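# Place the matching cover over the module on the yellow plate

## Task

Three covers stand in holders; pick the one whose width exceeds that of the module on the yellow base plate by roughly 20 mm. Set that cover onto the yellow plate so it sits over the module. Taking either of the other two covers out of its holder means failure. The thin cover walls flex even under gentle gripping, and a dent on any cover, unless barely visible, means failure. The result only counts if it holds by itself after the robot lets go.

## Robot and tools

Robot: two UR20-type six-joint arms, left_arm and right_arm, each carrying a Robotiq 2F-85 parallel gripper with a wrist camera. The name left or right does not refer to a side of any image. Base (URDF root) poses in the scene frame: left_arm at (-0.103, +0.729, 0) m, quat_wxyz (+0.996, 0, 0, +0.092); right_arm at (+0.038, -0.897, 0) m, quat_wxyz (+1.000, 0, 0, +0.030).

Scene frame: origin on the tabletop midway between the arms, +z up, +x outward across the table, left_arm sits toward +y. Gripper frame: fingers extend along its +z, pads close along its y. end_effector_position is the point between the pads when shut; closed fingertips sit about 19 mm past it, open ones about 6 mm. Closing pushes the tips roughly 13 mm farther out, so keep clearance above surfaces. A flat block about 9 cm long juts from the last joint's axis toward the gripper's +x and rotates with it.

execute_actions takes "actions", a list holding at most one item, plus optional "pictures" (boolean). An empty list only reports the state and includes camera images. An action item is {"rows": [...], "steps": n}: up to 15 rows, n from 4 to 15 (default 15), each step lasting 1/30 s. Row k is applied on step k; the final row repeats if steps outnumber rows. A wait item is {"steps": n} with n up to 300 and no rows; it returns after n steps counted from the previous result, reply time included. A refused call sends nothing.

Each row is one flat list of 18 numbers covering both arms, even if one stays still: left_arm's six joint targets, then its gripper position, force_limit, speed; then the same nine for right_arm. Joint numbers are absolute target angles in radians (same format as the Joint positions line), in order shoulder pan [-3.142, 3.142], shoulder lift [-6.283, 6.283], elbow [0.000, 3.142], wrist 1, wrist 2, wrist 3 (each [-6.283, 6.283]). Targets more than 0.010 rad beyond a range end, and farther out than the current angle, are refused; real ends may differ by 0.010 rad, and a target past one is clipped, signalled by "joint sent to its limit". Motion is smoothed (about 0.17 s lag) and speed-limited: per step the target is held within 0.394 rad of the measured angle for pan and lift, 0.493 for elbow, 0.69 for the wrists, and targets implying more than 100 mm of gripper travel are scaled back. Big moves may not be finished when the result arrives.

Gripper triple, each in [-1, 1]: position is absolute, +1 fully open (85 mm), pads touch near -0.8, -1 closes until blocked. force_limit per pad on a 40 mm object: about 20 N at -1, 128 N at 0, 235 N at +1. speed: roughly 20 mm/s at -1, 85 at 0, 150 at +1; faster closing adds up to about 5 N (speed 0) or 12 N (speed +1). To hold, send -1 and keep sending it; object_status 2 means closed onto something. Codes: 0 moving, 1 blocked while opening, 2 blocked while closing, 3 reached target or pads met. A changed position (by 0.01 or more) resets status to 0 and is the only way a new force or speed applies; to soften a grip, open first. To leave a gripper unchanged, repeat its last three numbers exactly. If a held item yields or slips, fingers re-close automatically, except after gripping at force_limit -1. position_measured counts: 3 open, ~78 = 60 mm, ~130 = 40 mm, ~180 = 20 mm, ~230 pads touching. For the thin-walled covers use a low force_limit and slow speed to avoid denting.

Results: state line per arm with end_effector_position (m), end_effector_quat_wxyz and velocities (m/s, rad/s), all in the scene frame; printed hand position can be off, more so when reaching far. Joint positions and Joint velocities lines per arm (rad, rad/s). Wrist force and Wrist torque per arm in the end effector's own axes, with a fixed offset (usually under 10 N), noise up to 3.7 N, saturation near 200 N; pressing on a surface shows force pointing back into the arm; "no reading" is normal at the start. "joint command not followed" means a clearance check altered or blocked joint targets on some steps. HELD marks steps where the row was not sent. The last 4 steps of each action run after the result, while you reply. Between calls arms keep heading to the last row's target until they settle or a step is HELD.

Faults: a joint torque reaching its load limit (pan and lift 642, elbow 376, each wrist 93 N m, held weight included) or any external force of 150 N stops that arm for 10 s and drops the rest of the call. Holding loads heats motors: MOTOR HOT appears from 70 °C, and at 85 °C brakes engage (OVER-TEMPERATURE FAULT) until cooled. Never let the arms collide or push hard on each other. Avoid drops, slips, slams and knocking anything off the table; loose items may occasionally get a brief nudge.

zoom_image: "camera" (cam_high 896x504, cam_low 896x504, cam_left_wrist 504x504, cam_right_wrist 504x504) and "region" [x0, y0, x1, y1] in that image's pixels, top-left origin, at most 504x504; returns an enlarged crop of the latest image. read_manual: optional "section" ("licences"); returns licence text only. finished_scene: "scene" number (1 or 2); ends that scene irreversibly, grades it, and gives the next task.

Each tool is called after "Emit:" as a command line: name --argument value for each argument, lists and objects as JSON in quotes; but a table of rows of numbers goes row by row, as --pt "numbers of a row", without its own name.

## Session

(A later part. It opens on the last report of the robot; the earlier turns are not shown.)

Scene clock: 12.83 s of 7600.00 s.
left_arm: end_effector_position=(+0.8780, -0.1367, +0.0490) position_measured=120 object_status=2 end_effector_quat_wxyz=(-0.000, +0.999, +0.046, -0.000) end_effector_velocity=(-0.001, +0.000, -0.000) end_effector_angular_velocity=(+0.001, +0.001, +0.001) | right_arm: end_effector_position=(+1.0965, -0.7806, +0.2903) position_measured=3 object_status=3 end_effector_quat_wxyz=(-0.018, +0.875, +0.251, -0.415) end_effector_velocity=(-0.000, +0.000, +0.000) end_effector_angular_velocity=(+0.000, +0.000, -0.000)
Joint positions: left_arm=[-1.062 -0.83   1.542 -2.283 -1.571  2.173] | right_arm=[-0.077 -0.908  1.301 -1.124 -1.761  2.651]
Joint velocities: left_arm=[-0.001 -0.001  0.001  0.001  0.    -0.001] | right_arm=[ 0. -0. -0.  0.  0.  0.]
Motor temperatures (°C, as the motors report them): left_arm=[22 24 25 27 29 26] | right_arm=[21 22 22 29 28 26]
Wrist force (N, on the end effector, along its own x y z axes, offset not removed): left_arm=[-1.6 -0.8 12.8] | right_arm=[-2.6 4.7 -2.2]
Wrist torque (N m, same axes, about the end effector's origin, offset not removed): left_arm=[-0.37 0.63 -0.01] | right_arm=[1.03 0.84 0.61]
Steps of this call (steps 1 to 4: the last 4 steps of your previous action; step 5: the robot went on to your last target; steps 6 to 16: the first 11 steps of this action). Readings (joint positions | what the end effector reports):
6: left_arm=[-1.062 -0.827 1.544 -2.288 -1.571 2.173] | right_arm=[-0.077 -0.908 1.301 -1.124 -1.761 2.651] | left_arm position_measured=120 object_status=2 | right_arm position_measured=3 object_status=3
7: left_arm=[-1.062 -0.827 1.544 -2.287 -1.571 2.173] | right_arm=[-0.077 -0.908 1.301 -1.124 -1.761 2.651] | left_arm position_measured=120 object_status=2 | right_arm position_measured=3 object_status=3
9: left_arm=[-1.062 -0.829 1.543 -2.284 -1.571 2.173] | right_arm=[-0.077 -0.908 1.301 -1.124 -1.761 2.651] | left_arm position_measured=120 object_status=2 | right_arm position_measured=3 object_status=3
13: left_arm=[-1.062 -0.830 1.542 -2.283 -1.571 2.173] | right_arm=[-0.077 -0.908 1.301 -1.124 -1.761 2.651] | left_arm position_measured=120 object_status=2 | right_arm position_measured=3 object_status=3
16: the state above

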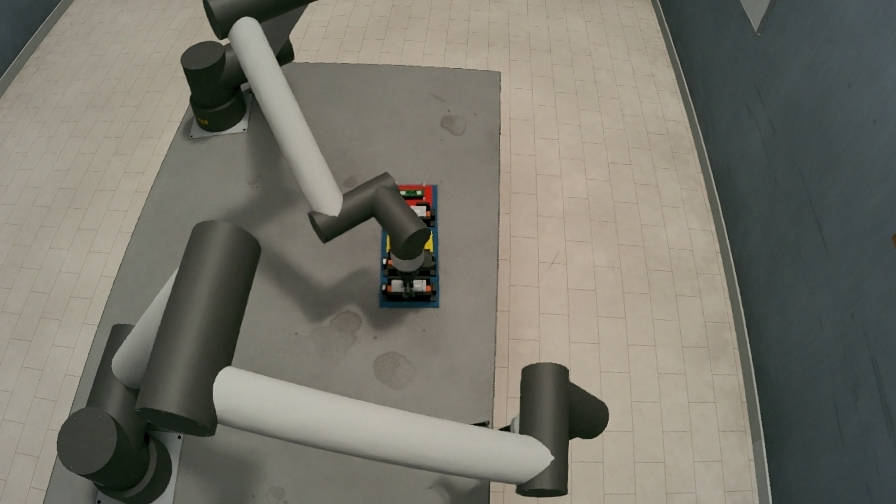

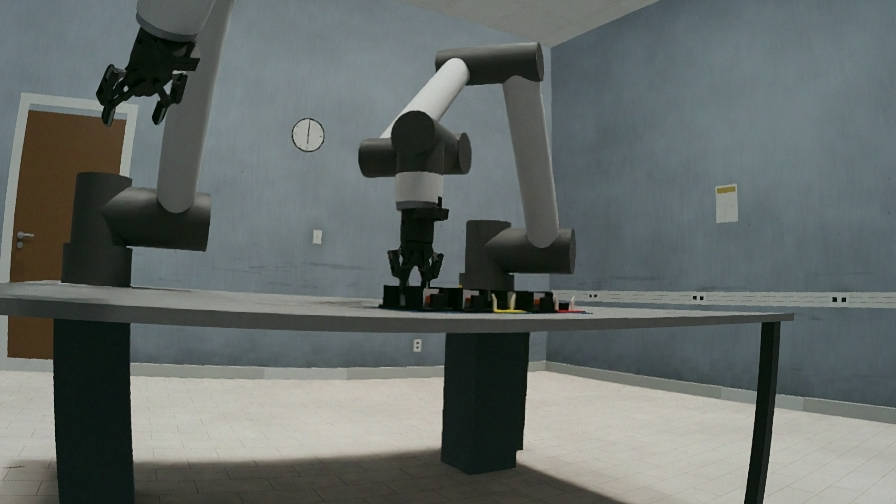

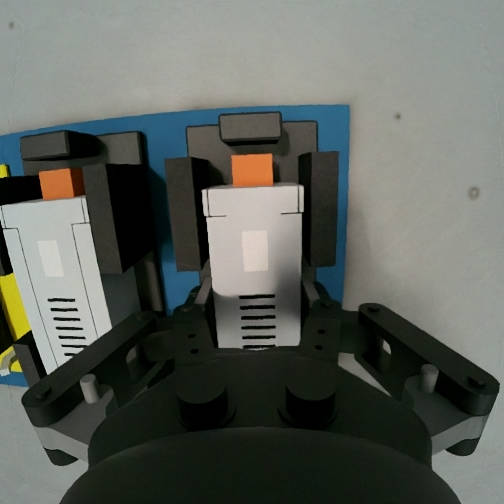

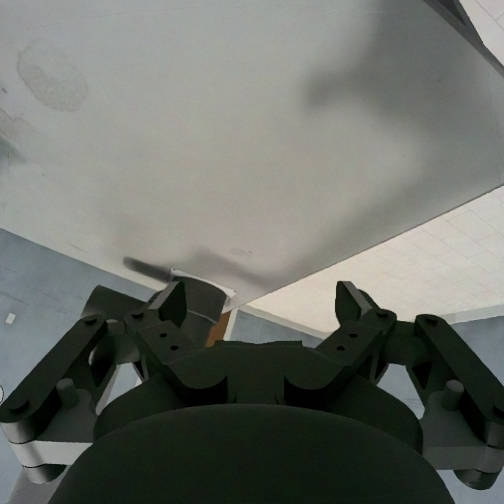

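Emit:
execute_actions --actions '[{"rows":[[-1.0625,-0.8303,1.5421,-2.2826,-1.5708,2.173,0.27,-1,0,-0.077,-0.908,1.301,-1.124,-1.761,2.651,1,-1,0]],"steps":10}]'

Emit:
execute_actions --actions '[{"rows":[[-1.0625,-0.8205,1.5456,-2.2959,-1.5708,2.173,0.27,-1,0,-0.077,-0.908,1.301,-1.124,-1.761,2.651,1,-1,0]],"steps":12}]' --pictures true

Emit:
execute_actions --actions '[{"rows":[[-1.0625,-0.8205,1.5456,-2.2959,-1.5708,2.173,-1,-0.93,-1,-0.077,-0.908,1.301,-1.124,-1.761,2.651,1,-1,0]]}]'

Emit:
execute_actions --actions '[{"steps":20}]'

Emit:
execute_actions --actions '[{"rows":[[-1.0625,-0.8235,1.5445,-2.2918,-1.5708,2.173,-1,-0.93,-1,-0.077,-0.908,1.301,-1.124,-1.761,2.651,1,-1,0]]}]'

Emit:
zoom_image --camera "cam_left_wrist" --region '[150, 150, 370, 360]'

Emit:
execute_actions --actions '[]'

Emit:
zoom_image --camera "cam_low" --region '[360, 220, 530, 325]'

Scene clock: 13.57 s of 7600.00 s.
left_arm: end_effector_position=(+0.8780, -0.1368, +0.0492) position_measured=100 object_status=0 end_effector_quat_wxyz=(+0.000, +0.999, +0.046, +0.000) end_effector_velocity=(+0.001, +0.000, +0.001) end_effector_angular_velocity=(-0.001, -0.001, +0.000) | right_arm: end_effector_position=(+1.0965, -0.7806, +0.2903) position_measured=3 object_status=3 end_effector_quat_wxyz=(-0.018, +0.875, +0.251, -0.415) end_effector_velocity=(+0.001, -0.000, +0.000) end_effector_angular_velocity=(+0.000, -0.001, -0.000)
Joint positions: left_arm=[-1.063 -0.83   1.542 -2.283 -1.571  2.173] | right_arm=[-0.077 -0.908  1.301 -1.124 -1.761  2.651]
Joint velocities: left_arm=[ 0.001 -0.001 -0.001  0.     0.     0.001] | right_arm=[-0.     0.    -0.001 -0.     0.     0.   ]
Motor temperatures (°C, as the motors report them): left_arm=[22 24 25 27 29 26] | right_arm=[21 22 22 29 28 26]
Wrist force (N, on the end effector, along its own x y z axes, offset not removed): left_arm=[-2.1 -1.6 5.3] | right_arm=[-3.3 4.6 -1.8]
Wrist torque (N m, same axes, about the end effector's origin, offset not removed): left_arm=[-0.46 0.67 -0.24] | right_arm=[1.22 1.14 0.56]
Steps of this call (steps 1 to 4: the last 4 steps of your previous action; steps 5 to 15: the robot went on to your last target; step 16: nothing new was sent; steps 17 to 22: the first 6 steps of this action). Readings (joint positions | what the end effector reports):
17: left_arm=[-1.062 -0.830 1.542 -2.283 -1.571 2.173] | right_arm=[-0.077 -0.908 1.301 -1.124 -1.761 2.651] | left_arm position_measured=120 object_status=0 | right_arm position_measured=3 object_status=3
18: left_arm=[-1.062 -0.830 1.542 -2.283 -1.571 2.173] | right_arm=[-0.077 -0.908 1.301 -1.124 -1.761 2.651] | left_arm position_measured=119 object_status=0 | right_arm position_measured=3 object_status=3
20: left_arm=[-1.063 -0.830 1.542 -2.283 -1.571 2.173] | right_arm=[-0.077 -0.908 1.301 -1.124 -1.761 2.651] | left_arm position_measured=110 object_status=0 | right_arm position_measured=3 object_status=3
22: the state above

Scene clock: 13.97 s of 7600.00 s.
left_arm: end_effector_position=(+0.8779, -0.1367, +0.0371) position_measured=95 object_status=3 end_effector_quat_wxyz=(+0.000, +0.999, +0.046, +0.000) end_effector_velocity=(-0.001, -0.001, -0.009) end_effector_angular_velocity=(-0.002, -0.001, -0.001) | right_arm: end_effector_position=(+1.0965, -0.7806, +0.2903) position_measured=3 object_status=3 end_effector_quat_wxyz=(-0.018, +0.875, +0.251, -0.415) end_effector_velocity=(-0.000, +0.000, +0.000) end_effector_angular_velocity=(+0.000, +0.000, -0.001)
Joint positions: left_arm=[-1.063 -0.821  1.545 -2.295 -1.571  2.173] | right_arm=[-0.077 -0.908  1.301 -1.124 -1.761  2.651]
Joint velocities: left_arm=[-0.001  0.007  0.003 -0.012  0.     0.   ] | right_arm=[-0.    -0.001  0.     0.     0.001  0.   ]
Motor temperatures (°C, as the motors report them): left_arm=[22 24 25 27 29 26] | right_arm=[21 22 22 29 28 26]
Wrist force (N, on the end effector, along its own x y z axes, offset not removed): left_arm=[-1.4 0.4 4.5] | right_arm=[-2.0 1.2 -0.5]
Wrist torque (N m, same axes, about the end effector's origin, offset not removed): left_arm=[-0.23 0.53 -0.05] | right_arm=[0.26 0.71 0.58]
Steps of this call (steps 1 to 4: the last 4 steps of your previous action; steps 5 to 12: the first 8 steps of this action). Readings (joint positions | what the end effector reports):
5: left_arm=[-1.063 -0.830 1.542 -2.283 -1.571 2.173] | right_arm=[-0.077 -0.908 1.301 -1.124 -1.761 2.651] | left_arm position_measured=95 object_status=0 | right_arm position_measured=3 object_status=3
6: left_arm=[-1.063 -0.828 1.543 -2.285 -1.571 2.173] | right_arm=[-0.077 -0.908 1.301 -1.124 -1.761 2.651] | left_arm position_measured=95 object_status=0 | right_arm position_measured=3 object_status=3
8: left_arm=[-1.063 -0.824 1.544 -2.291 -1.571 2.173] | right_arm=[-0.077 -0.908 1.301 -1.124 -1.761 2.651] | left_arm position_measured=95 object_status=0 | right_arm position_measured=3 object_status=3
12: the state above

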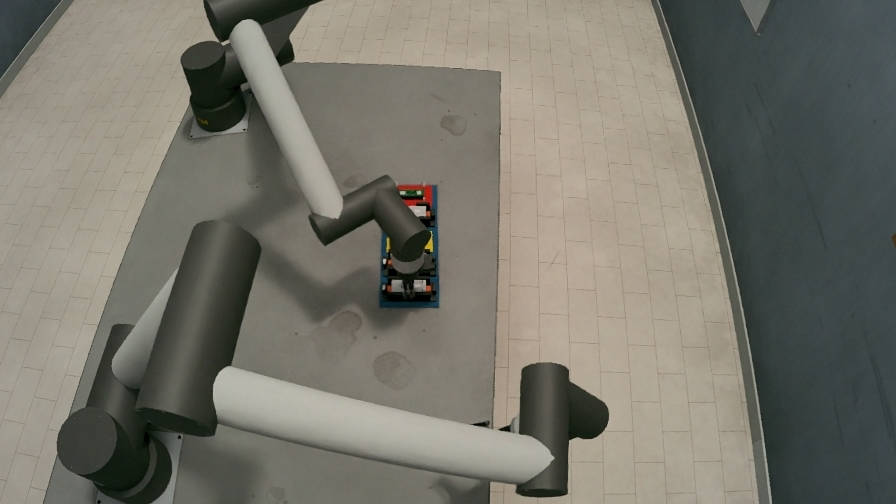

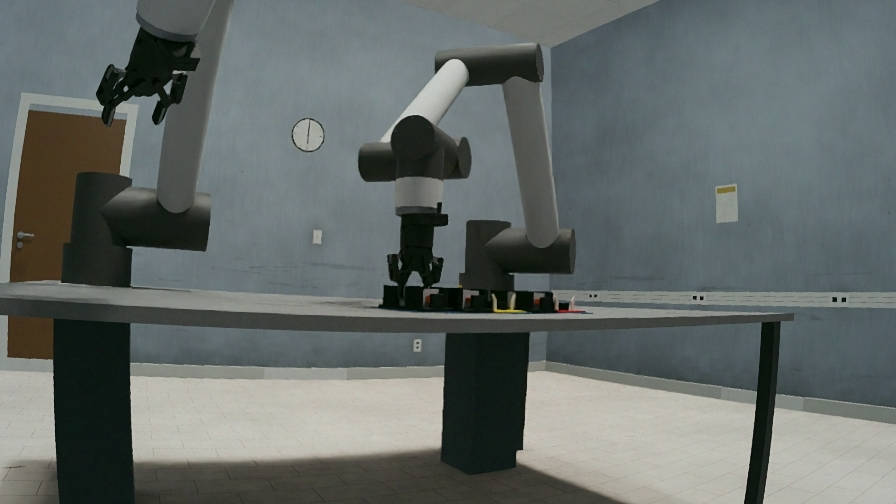

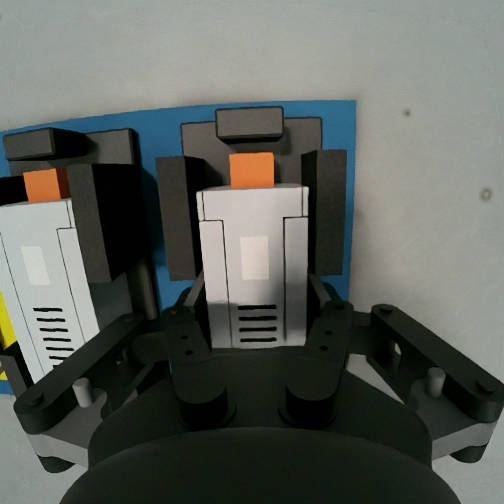

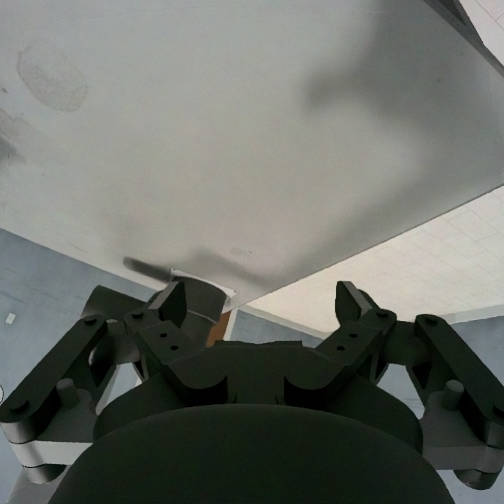

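Scene clock: 14.47 s of 7600.00 s.
left_arm: end_effector_position=(+0.8779, -0.1367, +0.0361) position_measured=109 object_status=0 end_effector_quat_wxyz=(+0.000, +0.999, +0.046, +0.000) end_effector_velocity=(-0.002, -0.002, +0.001) end_effector_angular_velocity=(-0.000, -0.000, -0.003) | right_arm: end_effector_position=(+1.0965, -0.7806, +0.2903) position_measured=3 object_status=3 end_effector_quat_wxyz=(-0.018, +0.875, +0.251, -0.415) end_effector_velocity=(+0.000, -0.001, +0.000) end_effector_angular_velocity=(+0.000, -0.000, -0.001)
Joint positions: left_arm=[-1.063 -0.821  1.546 -2.296 -1.571  2.173] | right_arm=[-0.077 -0.908  1.301 -1.124 -1.761  2.651]
Joint velocities: left_arm=[-0.003 -0.001  0.    -0.     0.     0.001] | right_arm=[-0.001  0.    -0.    -0.     0.     0.   ]
Motor temperatures (°C, as the motors report them): left_arm=[22 24 25 27 29 26] | right_arm=[21 22 22 29 28 26]
Wrist force (N, on the end effector, along its own x y z axes, offset not removed): left_arm=[-0.8 -0.7 4.2] | right_arm=[0.1 2.9 -0.1]
Wrist torque (N m, same axes, about the end effector's origin, offset not removed): left_arm=[-0.40 0.53 0.02] | right_arm=[0.76 0.37 0.47]
Steps of this call (steps 1 to 4: the last 4 steps of your previous action; steps 5 to 15: the first 11 steps of this action). Readings (joint positions | what the end effector reports):
5: left_arm=[-1.063 -0.821 1.546 -2.296 -1.571 2.173] | right_arm=[-0.077 -0.908 1.301 -1.124 -1.761 2.651] | left_arm position_measured=95 object_status=0 | right_arm position_measured=3 object_status=3
6: left_arm=[-1.063 -0.821 1.546 -2.296 -1.571 2.173] | right_arm=[-0.077 -0.908 1.301 -1.124 -1.761 2.651] | left_arm position_measured=95 object_status=0 | right_arm position_measured=3 object_status=3
8: left_arm=[-1.063 -0.821 1.546 -2.296 -1.571 2.173] | right_arm=[-0.077 -0.908 1.301 -1.124 -1.761 2.651] | left_arm position_measured=97 object_status=0 | right_arm position_measured=3 object_status=3
12: left_arm=[-1.063 -0.821 1.546 -2.296 -1.571 2.173] | right_arm=[-0.077 -0.908 1.301 -1.124 -1.761 2.651] | left_arm position_measured=104 object_status=0 | right_arm position_measured=3 object_status=3
15: the state above

Scene clock: 15.13 s of 7600.00 s.
left_arm: end_effector_position=(+0.8779, -0.1367, +0.0361) position_measured=121 object_status=2 end_effector_quat_wxyz=(+0.000, +0.999, +0.046, +0.000) end_effector_velocity=(-0.000, -0.001, -0.001) end_effector_angular_velocity=(+0.000, +0.001, -0.002) | right_arm: end_effector_position=(+1.0965, -0.7806, +0.2903) position_measured=3 object_status=3 end_effector_quat_wxyz=(-0.018, +0.875, +0.251, -0.415) end_effector_velocity=(+0.000, -0.000, +0.000) end_effector_angular_velocity=(-0.000, -0.000, +0.000)
Joint positions: left_arm=[-1.063 -0.821  1.546 -2.296 -1.571  2.173] | right_arm=[-0.077 -0.908  1.301 -1.124 -1.761  2.651]
Joint velocities: left_arm=[-0.     0.001 -0.001 -0.    -0.     0.002] | right_arm=[-0. -0. -0.  0. -0.  0.]
Motor temperatures (°C, as the motors report them): left_arm=[22 24 25 27 29 26] | right_arm=[21 22 22 29 28 26]
Wrist force (N, on the end effector, along its own x y z axes, offset not removed): left_arm=[-1.3 -3.0 -4.7] | right_arm=[-1.0 -0.2 -2.6]
Wrist torque (N m, same axes, about the end effector's origin, offset not removed): left_arm=[-0.64 0.55 -0.09] | right_arm=[0.14 0.49 0.68]
Kept back: nothing.
Steps of this call (steps 1 to 4: the last 4 steps of your previous action; steps 5 to 15: the robot went on to your last target; steps 16 to 20: nothing new was sent). Readings (joint positions | what the end effector reports):
1: left_arm=[-1.063 -0.821 1.546 -2.296 -1.571 2.173] | right_arm=[-0.077 -0.908 1.301 -1.124 -1.761 2.651] | left_arm position_measured=111 object_status=0 | right_arm position_measured=3 object_status=3
2: left_arm=[-1.063 -0.821 1.546 -2.296 -1.571 2.173] | right_arm=[-0.077 -0.908 1.301 -1.124 -1.761 2.651] | left_arm position_measured=113 object_status=0 | right_arm position_measured=3 object_status=3
4: left_arm=[-1.063 -0.821 1.546 -2.296 -1.571 2.173] | right_arm=[-0.077 -0.908 1.301 -1.124 -1.761 2.651] | left_arm position_measured=116 object_status=0 | right_arm position_measured=3 object_status=3
8: left_arm=[-1.063 -0.821 1.546 -2.296 -1.571 2.173] | right_arm=[-0.077 -0.908 1.301 -1.124 -1.761 2.651] | left_arm position_measured=121 object_status=0 | right_arm position_measured=3 object_status=3
20: the state above
All arms were judged still, so your last target was given up. Only a new action makes them travel on or press farther. Fingers that are still opening or closing keep moving.

Scene clock: 15.50 s of 7600.00 s.
left_arm: end_effector_position=(+0.8778, -0.1366, +0.0397) position_measured=121 object_status=2 end_effector_quat_wxyz=(-0.000, +0.999, +0.046, -0.000) end_effector_velocity=(+0.004, +0.003, +0.002) end_effector_angular_velocity=(-0.000, -0.000, +0.004) | right_arm: end_effector_position=(+1.0965, -0.7806, +0.2903) position_measured=3 object_status=3 end_effector_quat_wxyz=(-0.018, +0.875, +0.251, -0.415) end_effector_velocity=(-0.000, +0.000, +0.000) end_effector_angular_velocity=(+0.000, -0.000, +0.000)
Joint positions: left_arm=[-1.063 -0.823  1.545 -2.292 -1.571  2.173] | right_arm=[-0.077 -0.908  1.301 -1.124 -1.761  2.651]
Joint velocities: left_arm=[ 0.004 -0.001 -0.001  0.001  0.    -0.   ] | right_arm=[ 0. -0.  0. -0. -0. -0.]
Motor temperatures (°C, as the motors report them): left_arm=[22 24 25 27 29 26] | right_arm=[21 22 22 29 28 26]
Wrist force (N, on the end effector, along its own x y z axes, offset not removed): left_arm=[-1.3 -2.7 13.3] | right_arm=[3.5 1.0 0.0]
Wrist torque (N m, same axes, about the end effector's origin, offset not removed): left_arm=[-1.13 0.46 0.04] | right_arm=[0.39 -0.29 0.50]
Steps of this call (steps 1 to 11: the first 11 steps of this action). Readings (joint positions | what the end effector reports):
1: left_arm=[-1.063 -0.821 1.546 -2.296 -1.571 2.173] | right_arm=[-0.077 -0.908 1.301 -1.124 -1.761 2.651] | left_arm position_measured=121 object_status=2 | right_arm position_measured=3 object_status=3
2: left_arm=[-1.063 -0.821 1.546 -2.295 -1.571 2.173] | right_arm=[-0.077 -0.908 1.301 -1.124 -1.761 2.651] | left_arm position_measured=121 object_status=2 | right_arm position_measured=3 object_status=3
4: left_arm=[-1.063 -0.822 1.545 -2.293 -1.571 2.173] | right_arm=[-0.077 -0.908 1.301 -1.124 -1.761 2.651] | left_arm position_measured=121 object_status=2 | right_arm position_measured=3 object_status=3
8: left_arm=[-1.063 -0.823 1.545 -2.292 -1.571 2.173] | right_arm=[-0.077 -0.908 1.301 -1.124 -1.761 2.651] | left_arm position_measured=121 object_status=2 | right_arm position_measured=3 object_status=3
11: the state above

Region (150, 150, 370, 360) of cam_left_wrist's 504x504 image, scaled by 2.291, with more detail than that image has; it fills the top 481 rows of this view, and the rest is white.

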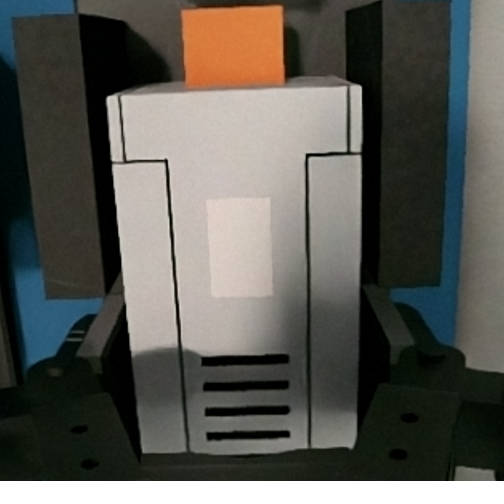

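Scene clock: 15.63 s of 7600.00 s.
left_arm: end_effector_position=(+0.8779, -0.1367, +0.0399) position_measured=121 object_status=2 end_effector_quat_wxyz=(-0.000, +0.999, +0.046, -0.000) end_effector_velocity=(+0.001, +0.001, +0.001) end_effector_angular_velocity=(-0.000, -0.000, +0.001) | right_arm: end_effector_position=(+1.0965, -0.7806, +0.2903) position_measured=3 object_status=3 end_effector_quat_wxyz=(-0.018, +0.875, +0.251, -0.415) end_effector_velocity=(+0.000, -0.001, +0.001) end_effector_angular_velocity=(-0.000, -0.001, -0.000)
Joint positions: left_arm=[-1.063 -0.823  1.545 -2.292 -1.571  2.173] | right_arm=[-0.077 -0.908  1.301 -1.124 -1.761  2.651]
Joint velocities: left_arm=[ 0.001 -0.001  0.     0.     0.    -0.   ] | right_arm=[-0.001 -0.    -0.    -0.    -0.    -0.   ]
Motor temperatures (°C, as the motors report them): left_arm=[22 24 25 27 29 26] | right_arm=[21 22 22 29 28 26]
Wrist force (N, on the end effector, along its own x y z axes, offset not removed): left_arm=[-3.7 -2.1 13.8] | right_arm=[-2.0 0.8 -2.7]
Wrist torque (N m, same axes, about the end effector's origin, offset not removed): left_arm=[-0.72 0.89 0.06] | right_arm=[0.29 0.76 0.54]
Kept back: nothing.
Steps of this call (steps 1 to 4: the last 4 steps of your previous action). Readings (joint positions | what the end effector reports):
1: left_arm=[-1.063 -0.823 1.545 -2.292 -1.571 2.173] | right_arm=[-0.077 -0.908 1.301 -1.124 -1.761 2.651] | left_arm position_measured=121 object_status=2 | right_arm position_measured=3 object_status=3
2: left_arm=[-1.063 -0.823 1.545 -2.292 -1.571 2.173] | right_arm=[-0.077 -0.908 1.301 -1.124 -1.761 2.651] | left_arm position_measured=121 object_status=2 | right_arm position_measured=3 object_status=3
4: the state above

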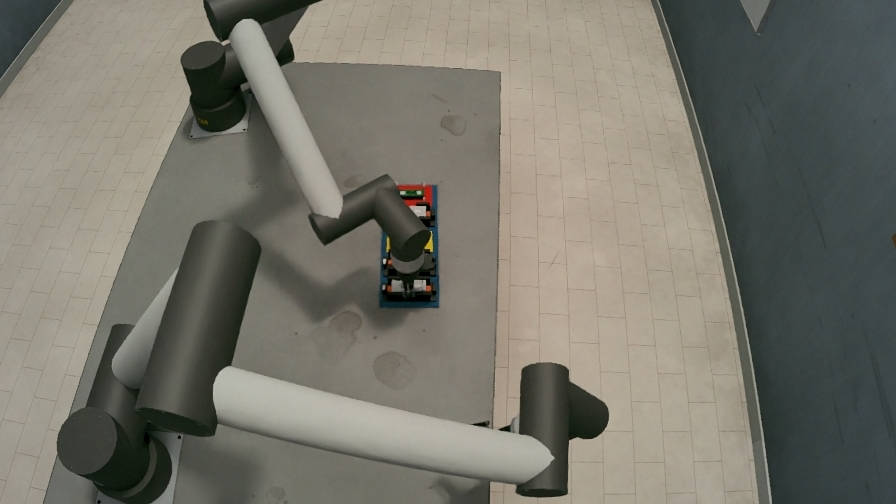

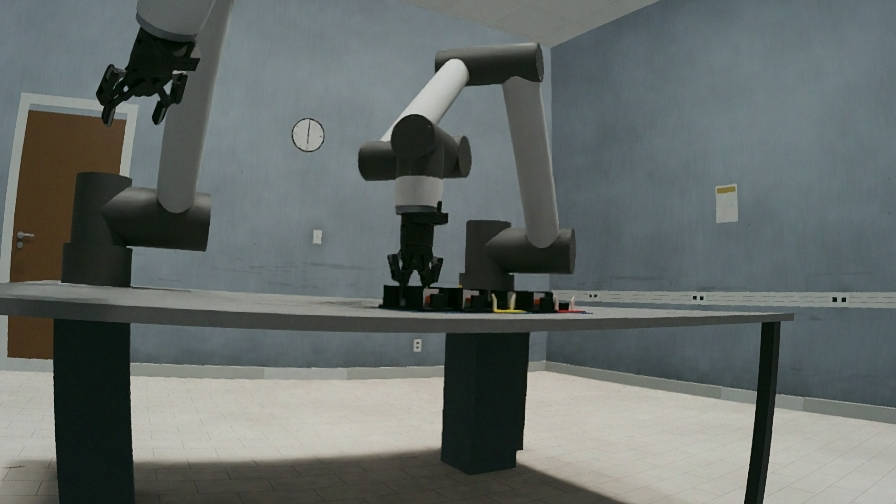

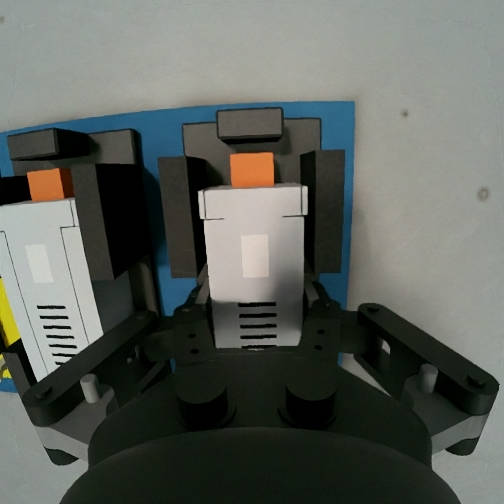

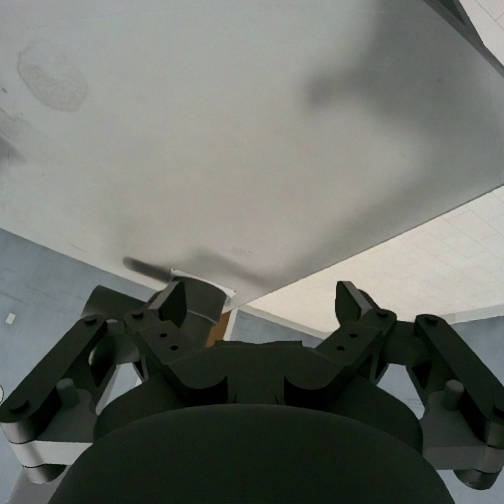

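Region (360, 220, 530, 325) of cam_low's 896x504 image, scaled by 2.965, with more detail than that image has; it fills the top 311 rows of this view, and the rest is white.

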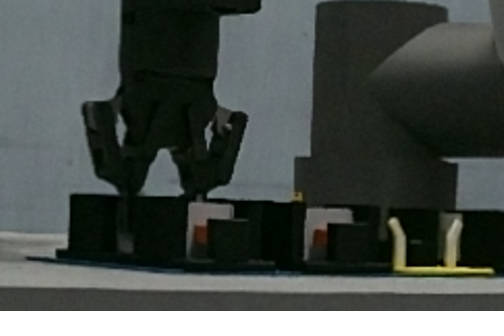

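Emit:
execute_actions --actions '[{"rows":[[-1.0625,-0.8235,1.5445,-2.2918,-1.5708,2.173,-0.98,-0.84,-1,-0.077,-0.908,1.301,-1.124,-1.761,2.651,1,-1,0]]}]'

Emit:
execute_actions --actions '[{"rows":[[-1.0625,-0.8265,1.5434,-2.2877,-1.5708,2.173,-0.98,-0.84,-1,-0.077,-0.908,1.301,-1.124,-1.761,2.651,1,-1,0]]}]' --pictures true

Emit:
zoom_image --camera "cam_low" --region '[360, 220, 530, 325]'

Scene clock: 16.27 s of 7600.00 s.
left_arm: end_effector_position=(+0.8779, -0.1367, +0.0401) position_measured=124 object_status=2 end_effector_quat_wxyz=(+0.000, +0.999, +0.046, +0.000) end_effector_velocity=(+0.002, +0.001, +0.000) end_effector_angular_velocity=(-0.000, -0.000, +0.001) | right_arm: end_effector_position=(+1.0965, -0.7806, +0.2903) position_measured=3 object_status=3 end_effector_quat_wxyz=(-0.018, +0.875, +0.251, -0.415) end_effector_velocity=(-0.001, +0.001, -0.000) end_effector_angular_velocity=(+0.000, +0.001, +0.001)
Joint positions: left_arm=[-1.063 -0.824  1.544 -2.292 -1.571  2.173] | right_arm=[-0.077 -0.908  1.301 -1.124 -1.761  2.651]
Joint velocities: left_arm=[ 0.001 -0.    -0.001  0.     0.     0.001] | right_arm=[ 0.001 -0.     0.001  0.    -0.    -0.   ]
Motor temperatures (°C, as the motors report them): left_arm=[22 24 25 27 29 26] | right_arm=[21 22 22 29 28 26]
Wrist force (N, on the end effector, along its own x y z axes, offset not removed): left_arm=[-2.3 -3.2 7.4] | right_arm=[-0.1 1.8 -3.1]
Wrist torque (N m, same axes, about the end effector's origin, offset not removed): left_arm=[-0.62 0.55 -0.03] | right_arm=[0.64 0.33 0.59]
Steps of this call (steps 1 to 8: the robot went on to your last target; steps 9 to 19: the first 11 steps of this action). Readings (joint positions | what the end effector reports):
9: left_arm=[-1.063 -0.823 1.545 -2.292 -1.571 2.173] | right_arm=[-0.077 -0.908 1.301 -1.124 -1.761 2.651] | left_arm position_measured=121 object_status=0 | right_arm position_measured=3 object_status=3
10: left_arm=[-1.063 -0.823 1.545 -2.292 -1.571 2.173] | right_arm=[-0.077 -0.908 1.301 -1.124 -1.761 2.651] | left_arm position_measured=121 object_status=0 | right_arm position_measured=3 object_status=3
12: left_arm=[-1.063 -0.823 1.544 -2.292 -1.571 2.173] | right_arm=[-0.077 -0.908 1.301 -1.124 -1.761 2.651] | left_arm position_measured=123 object_status=0 | right_arm position_measured=3 object_status=3
16: left_arm=[-1.063 -0.824 1.544 -2.292 -1.571 2.173] | right_arm=[-0.077 -0.908 1.301 -1.124 -1.761 2.651] | left_arm position_measured=124 object_status=0 | right_arm position_measured=3 object_status=3
19: the state above

Scene clock: 16.77 s of 7600.00 s.
left_arm: end_effector_position=(+0.8779, -0.1368, +0.0440) position_measured=124 object_status=2 end_effector_quat_wxyz=(-0.000, +0.999, +0.046, -0.000) end_effector_velocity=(-0.001, -0.003, +0.003) end_effector_angular_velocity=(-0.002, -0.001, -0.003) | right_arm: end_effector_position=(+1.0965, -0.7806, +0.2903) position_measured=3 object_status=3 end_effector_quat_wxyz=(-0.018, +0.875, +0.251, -0.415) end_effector_velocity=(+0.000, -0.000, +0.000) end_effector_angular_velocity=(-0.000, -0.000, +0.000)
Joint positions: left_arm=[-1.063 -0.826  1.543 -2.288 -1.571  2.173] | right_arm=[-0.077 -0.908  1.301 -1.124 -1.761  2.651]
Joint velocities: left_arm=[-0.002 -0.001 -0.002  0.001 -0.     0.001] | right_arm=[-0.  0. -0.  0. -0. -0.]
Motor temperatures (°C, as the motors report them): left_arm=[22 24 25 27 29 26] | right_arm=[21 22 22 29 28 26]
Wrist force (N, on the end effector, along its own x y z axes, offset not removed): left_arm=[-0.1 -4.3 14.3] | right_arm=[-0.6 2.1 -2.9]
Wrist torque (N m, same axes, about the end effector's origin, offset not removed): left_arm=[-0.85 0.28 0.02] | right_arm=[0.68 0.59 0.60]
Steps of this call (steps 1 to 4: the last 4 steps of your previous action; steps 5 to 15: the first 11 steps of this action). Readings (joint positions | what the end effector reports):
5: left_arm=[-1.063 -0.824 1.544 -2.292 -1.571 2.173] | right_arm=[-0.077 -0.908 1.301 -1.124 -1.761 2.651] | left_arm position_measured=124 object_status=2 | right_arm position_measured=3 object_status=3
6: left_arm=[-1.063 -0.824 1.544 -2.291 -1.571 2.173] | right_arm=[-0.077 -0.908 1.301 -1.124 -1.761 2.651] | left_arm position_measured=124 object_status=2 | right_arm position_measured=3 object_status=3
8: left_arm=[-1.063 -0.825 1.544 -2.289 -1.571 2.173] | right_arm=[-0.077 -0.908 1.301 -1.124 -1.761 2.651] | left_arm position_measured=124 object_status=2 | right_arm position_measured=3 object_status=3
12: left_arm=[-1.063 -0.826 1.543 -2.288 -1.571 2.173] | right_arm=[-0.077 -0.908 1.301 -1.124 -1.761 2.651] | left_arm position_measured=124 object_status=2 | right_arm position_measured=3 object_status=3
15: the state above

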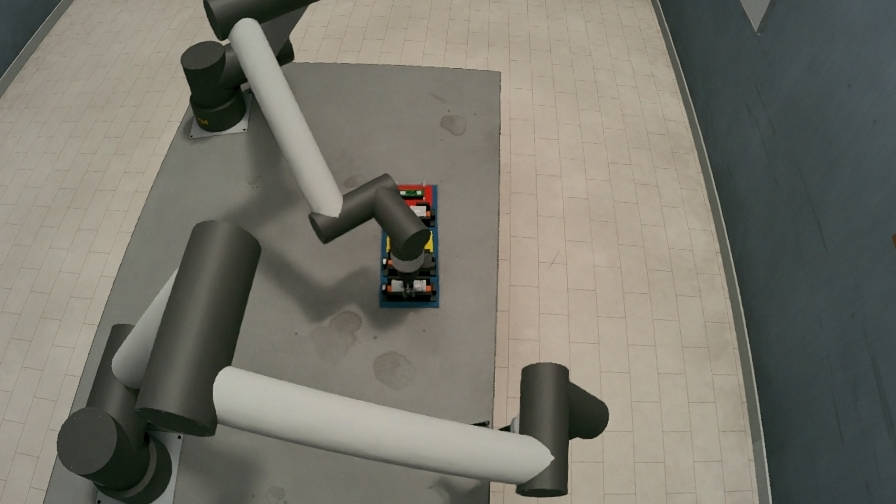

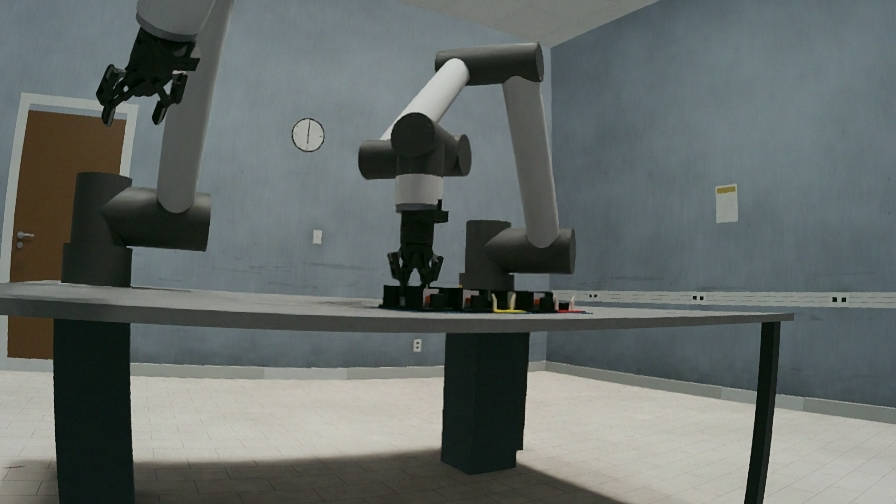

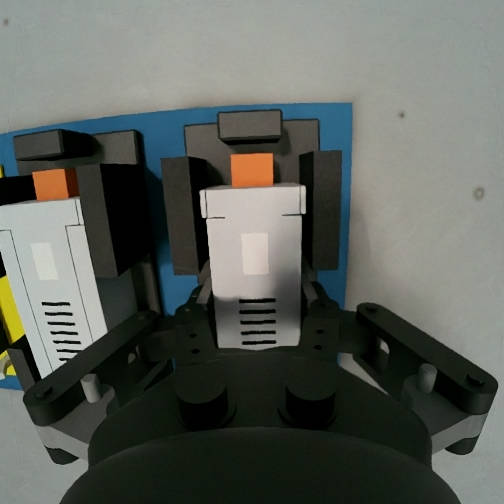

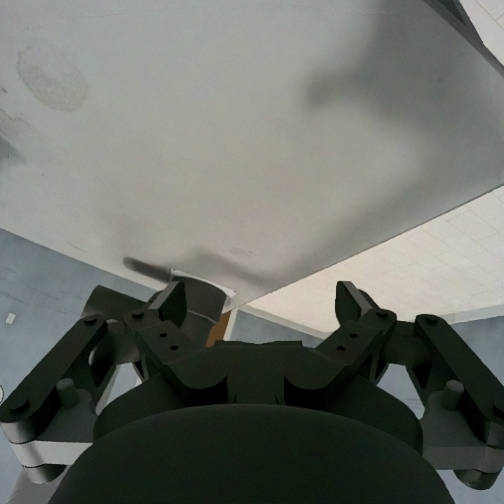

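Region (360, 220, 530, 325) of cam_low's 896x504 image, scaled by 2.965, with more detail than that image has; it fills the top 311 rows of this view, and the rest is white.

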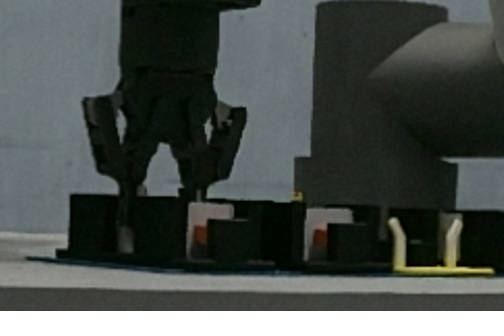

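Emit:
execute_actions --actions '[{"rows":[[-1.0625,-0.8265,1.5434,-2.2877,-1.5708,2.173,0.4,-1,0,-0.077,-0.908,1.301,-1.124,-1.761,2.651,1,-1,0]],"steps":10}]'

Emit:
execute_actions --actions '[{"rows":[[-1.0625,-0.861,1.531,-2.2408,-1.5708,2.173,0.4,-1,0,-0.077,-0.908,1.301,-1.124,-1.761,2.651,1,-1,0]],"steps":12}]'

Emit:
execute_actions --actions '[{"rows":[[-1.1238,-0.9166,1.6409,-2.2951,-1.5708,2.112,0.4,-1,0,-0.077,-0.908,1.301,-1.124,-1.761,2.651,1,-1,0]]}]' --pictures true

Emit:
zoom_image --camera "cam_left_wrist" --region '[90, 20, 390, 340]'

Scene clock: 20.40 s of 7600.00 s.
left_arm: end_effector_position=(+0.8780, -0.1368, +0.0442) position_measured=101 object_status=0 end_effector_quat_wxyz=(+0.000, +0.999, +0.046, +0.000) end_effector_velocity=(-0.001, -0.002, +0.000) end_effector_angular_velocity=(-0.000, -0.001, -0.002) | right_arm: end_effector_position=(+1.0965, -0.7806, +0.2903) position_measured=3 object_status=3 end_effector_quat_wxyz=(-0.018, +0.875, +0.251, -0.415) end_effector_velocity=(+0.000, +0.000, -0.000) end_effector_angular_velocity=(+0.000, +0.000, -0.000)
Joint positions: left_arm=[-1.062 -0.827  1.543 -2.288 -1.571  2.173] | right_arm=[-0.077 -0.908  1.301 -1.124 -1.761  2.651]
Joint velocities: left_arm=[-0.002  0.    -0.001  0.     0.001 -0.   ] | right_arm=[ 0.  0. -0. -0.  0.  0.]
Motor temperatures (°C, as the motors report them): left_arm=[22 24 25 27 29 26] | right_arm=[21 22 22 29 28 26]
Wrist force (N, on the end effector, along its own x y z axes, offset not removed): left_arm=[-0.5 -0.2 1.9] | right_arm=[-3.5 1.3 0.9]
Wrist torque (N m, same axes, about the end effector's origin, offset not removed): left_arm=[-0.27 0.47 0.03] | right_arm=[0.42 1.05 0.40]
Steps of this call (steps 1 to 4: the last 4 steps of your previous action; steps 5 to 15: the robot went on to your last target; steps 16 to 90: nothing new was sent; then 0.43 s passed at rest; steps 91 to 96: the first 6 steps of this action). Readings (joint positions | what the end effector reports):
91: left_arm=[-1.062 -0.827 1.543 -2.288 -1.571 2.173] | right_arm=[-0.077 -0.908 1.301 -1.124 -1.761 2.651] | left_arm position_measured=124 object_status=0 | right_arm position_measured=3 object_status=3
92: left_arm=[-1.062 -0.827 1.543 -2.288 -1.571 2.173] | right_arm=[-0.077 -0.908 1.301 -1.124 -1.761 2.651] | left_arm position_measured=124 object_status=0 | right_arm position_measured=3 object_status=3
94: left_arm=[-1.062 -0.827 1.543 -2.288 -1.571 2.173] | right_arm=[-0.077 -0.908 1.301 -1.124 -1.761 2.651] | left_arm position_measured=114 object_status=0 | right_arm position_measured=3 object_status=3
96: the state above

Scene clock: 20.80 s of 7600.00 s.
left_arm: end_effector_position=(+0.8779, -0.1367, +0.0876) position_measured=78 object_status=0 end_effector_quat_wxyz=(+0.000, +0.999, +0.046, +0.000) end_effector_velocity=(-0.002, +0.003, +0.035) end_effector_angular_velocity=(+0.005, +0.004, +0.000) | right_arm: end_effector_position=(+1.0965, -0.7806, +0.2903) position_measured=3 object_status=3 end_effector_quat_wxyz=(-0.018, +0.875, +0.251, -0.415) end_effector_velocity=(+0.000, -0.000, -0.000) end_effector_angular_velocity=(-0.000, -0.000, +0.000)
Joint positions: left_arm=[-1.062 -0.859  1.532 -2.244 -1.571  2.173] | right_arm=[-0.077 -0.908  1.301 -1.124 -1.761  2.651]
Joint velocities: left_arm=[ 0.    -0.027 -0.009  0.042  0.     0.   ] | right_arm=[-0.  0. -0. -0. -0.  0.]
Motor temperatures (°C, as the motors report them): left_arm=[22 24 25 27 29 26] | right_arm=[21 22 22 29 28 26]
Wrist force (N, on the end effector, along its own x y z axes, offset not removed): left_arm=[-1.0 -3.3 2.7] | right_arm=[0.0 -1.7 2.8]
Wrist torque (N m, same axes, about the end effector's origin, offset not removed): left_arm=[-0.87 0.61 -0.19] | right_arm=[-0.20 0.22 0.67]
Steps of this call (steps 1 to 4: the last 4 steps of your previous action; steps 5 to 12: the first 8 steps of this action). Readings (joint positions | what the end effector reports):
5: left_arm=[-1.062 -0.827 1.543 -2.287 -1.571 2.173] | right_arm=[-0.077 -0.908 1.301 -1.124 -1.761 2.651] | left_arm position_measured=79 object_status=0 | right_arm position_measured=3 object_status=3
6: left_arm=[-1.062 -0.832 1.541 -2.280 -1.571 2.173] | right_arm=[-0.077 -0.908 1.301 -1.124 -1.761 2.651] | left_arm position_measured=79 object_status=0 | right_arm position_measured=3 object_status=3
8: left_arm=[-1.062 -0.848 1.535 -2.259 -1.571 2.173] | right_arm=[-0.077 -0.908 1.301 -1.124 -1.761 2.651] | left_arm position_measured=78 object_status=0 | right_arm position_measured=3 object_status=3
12: the state above

Scene clock: 21.30 s of 7600.00 s.
left_arm: end_effector_position=(+0.7876, -0.1447, +0.0904) position_measured=78 object_status=3 end_effector_quat_wxyz=(+0.000, +0.999, +0.045, +0.000) end_effector_velocity=(-0.024, +0.002, -0.002) end_effector_angular_velocity=(+0.002, +0.002, -0.000) | right_arm: end_effector_position=(+1.0965, -0.7806, +0.2903) position_measured=3 object_status=3 end_effector_quat_wxyz=(-0.018, +0.875, +0.251, -0.415) end_effector_velocity=(-0.000, +0.000, +0.000) end_effector_angular_velocity=(+0.000, -0.000, -0.000)
Joint positions: left_arm=[-1.123 -0.916  1.639 -2.294 -1.571  2.113] | right_arm=[-0.077 -0.908  1.301 -1.124 -1.761  2.651]
Joint velocities: left_arm=[-0.015 -0.014  0.03  -0.013 -0.    -0.014] | right_arm=[-0.    -0.001  0.001  0.     0.    -0.   ]
Motor temperatures (°C, as the motors report them): left_arm=[22 24 25 27 29 26] | right_arm=[21 22 22 29 28 26]
Wrist force (N, on the end effector, along its own x y z axes, offset not removed): left_arm=[-1.7 0.7 7.9] | right_arm=[-0.4 4.0 -0.4]
Wrist torque (N m, same axes, about the end effector's origin, offset not removed): left_arm=[-0.13 0.53 -0.18] | right_arm=[0.88 0.48 0.57]
Steps of this call (steps 1 to 4: the last 4 steps of your previous action; steps 5 to 15: the first 11 steps of this action). Readings (joint positions | what the end effector reports):
5: left_arm=[-1.063 -0.861 1.531 -2.241 -1.571 2.173] | right_arm=[-0.077 -0.908 1.301 -1.124 -1.761 2.651] | left_arm position_measured=78 object_status=3 | right_arm position_measured=3 object_status=3
6: left_arm=[-1.070 -0.868 1.540 -2.249 -1.571 2.165] | right_arm=[-0.077 -0.908 1.301 -1.124 -1.761 2.651] | left_arm position_measured=78 object_status=3 | right_arm position_measured=3 object_status=3
8: left_arm=[-1.099 -0.894 1.590 -2.274 -1.571 2.137] | right_arm=[-0.077 -0.908 1.301 -1.124 -1.761 2.651] | left_arm position_measured=78 object_status=3 | right_arm position_measured=3 object_status=3
12: left_arm=[-1.120 -0.913 1.632 -2.291 -1.571 2.116] | right_arm=[-0.077 -0.908 1.301 -1.124 -1.761 2.651] | left_arm position_measured=78 object_status=3 | right_arm position_measured=3 object_status=3
15: the state above

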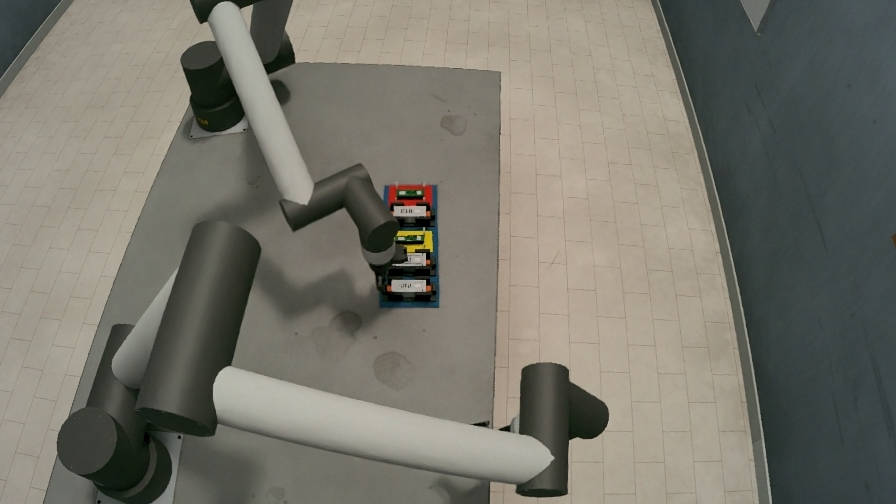

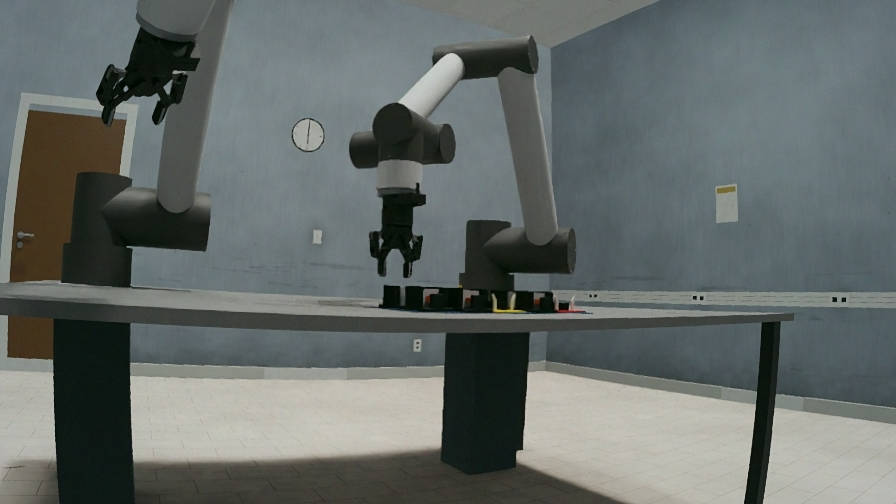

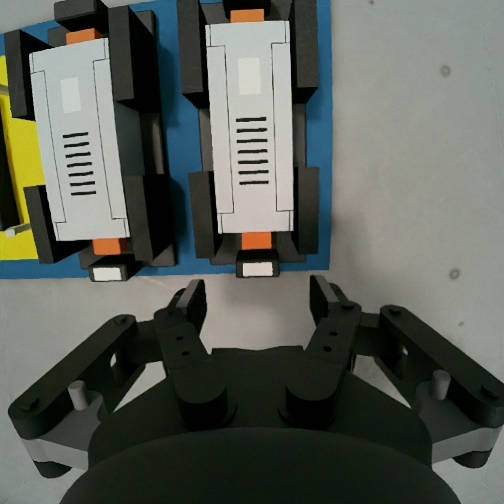

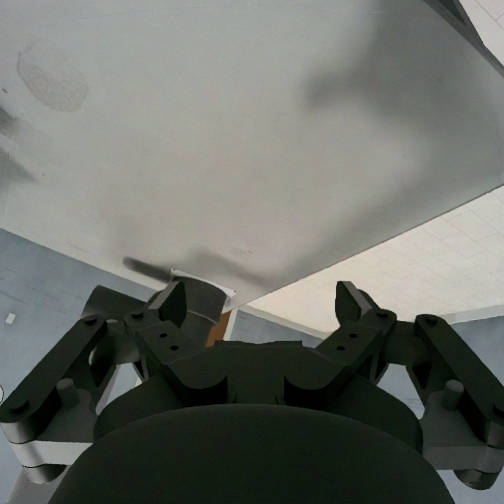

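Region (90, 20, 390, 340) of cam_left_wrist's 504x504 image, scaled by 1.575, with more detail than that image has; it fills the left 472 columns of this view, and the rest is white.

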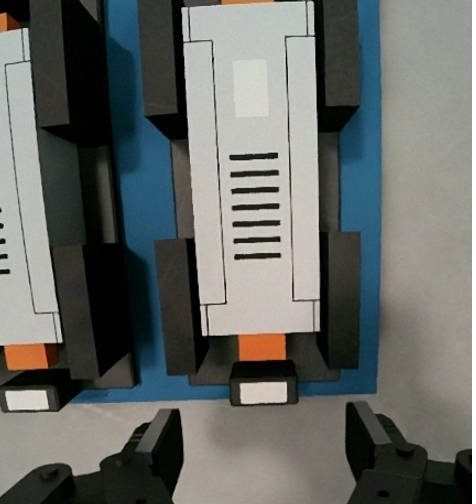

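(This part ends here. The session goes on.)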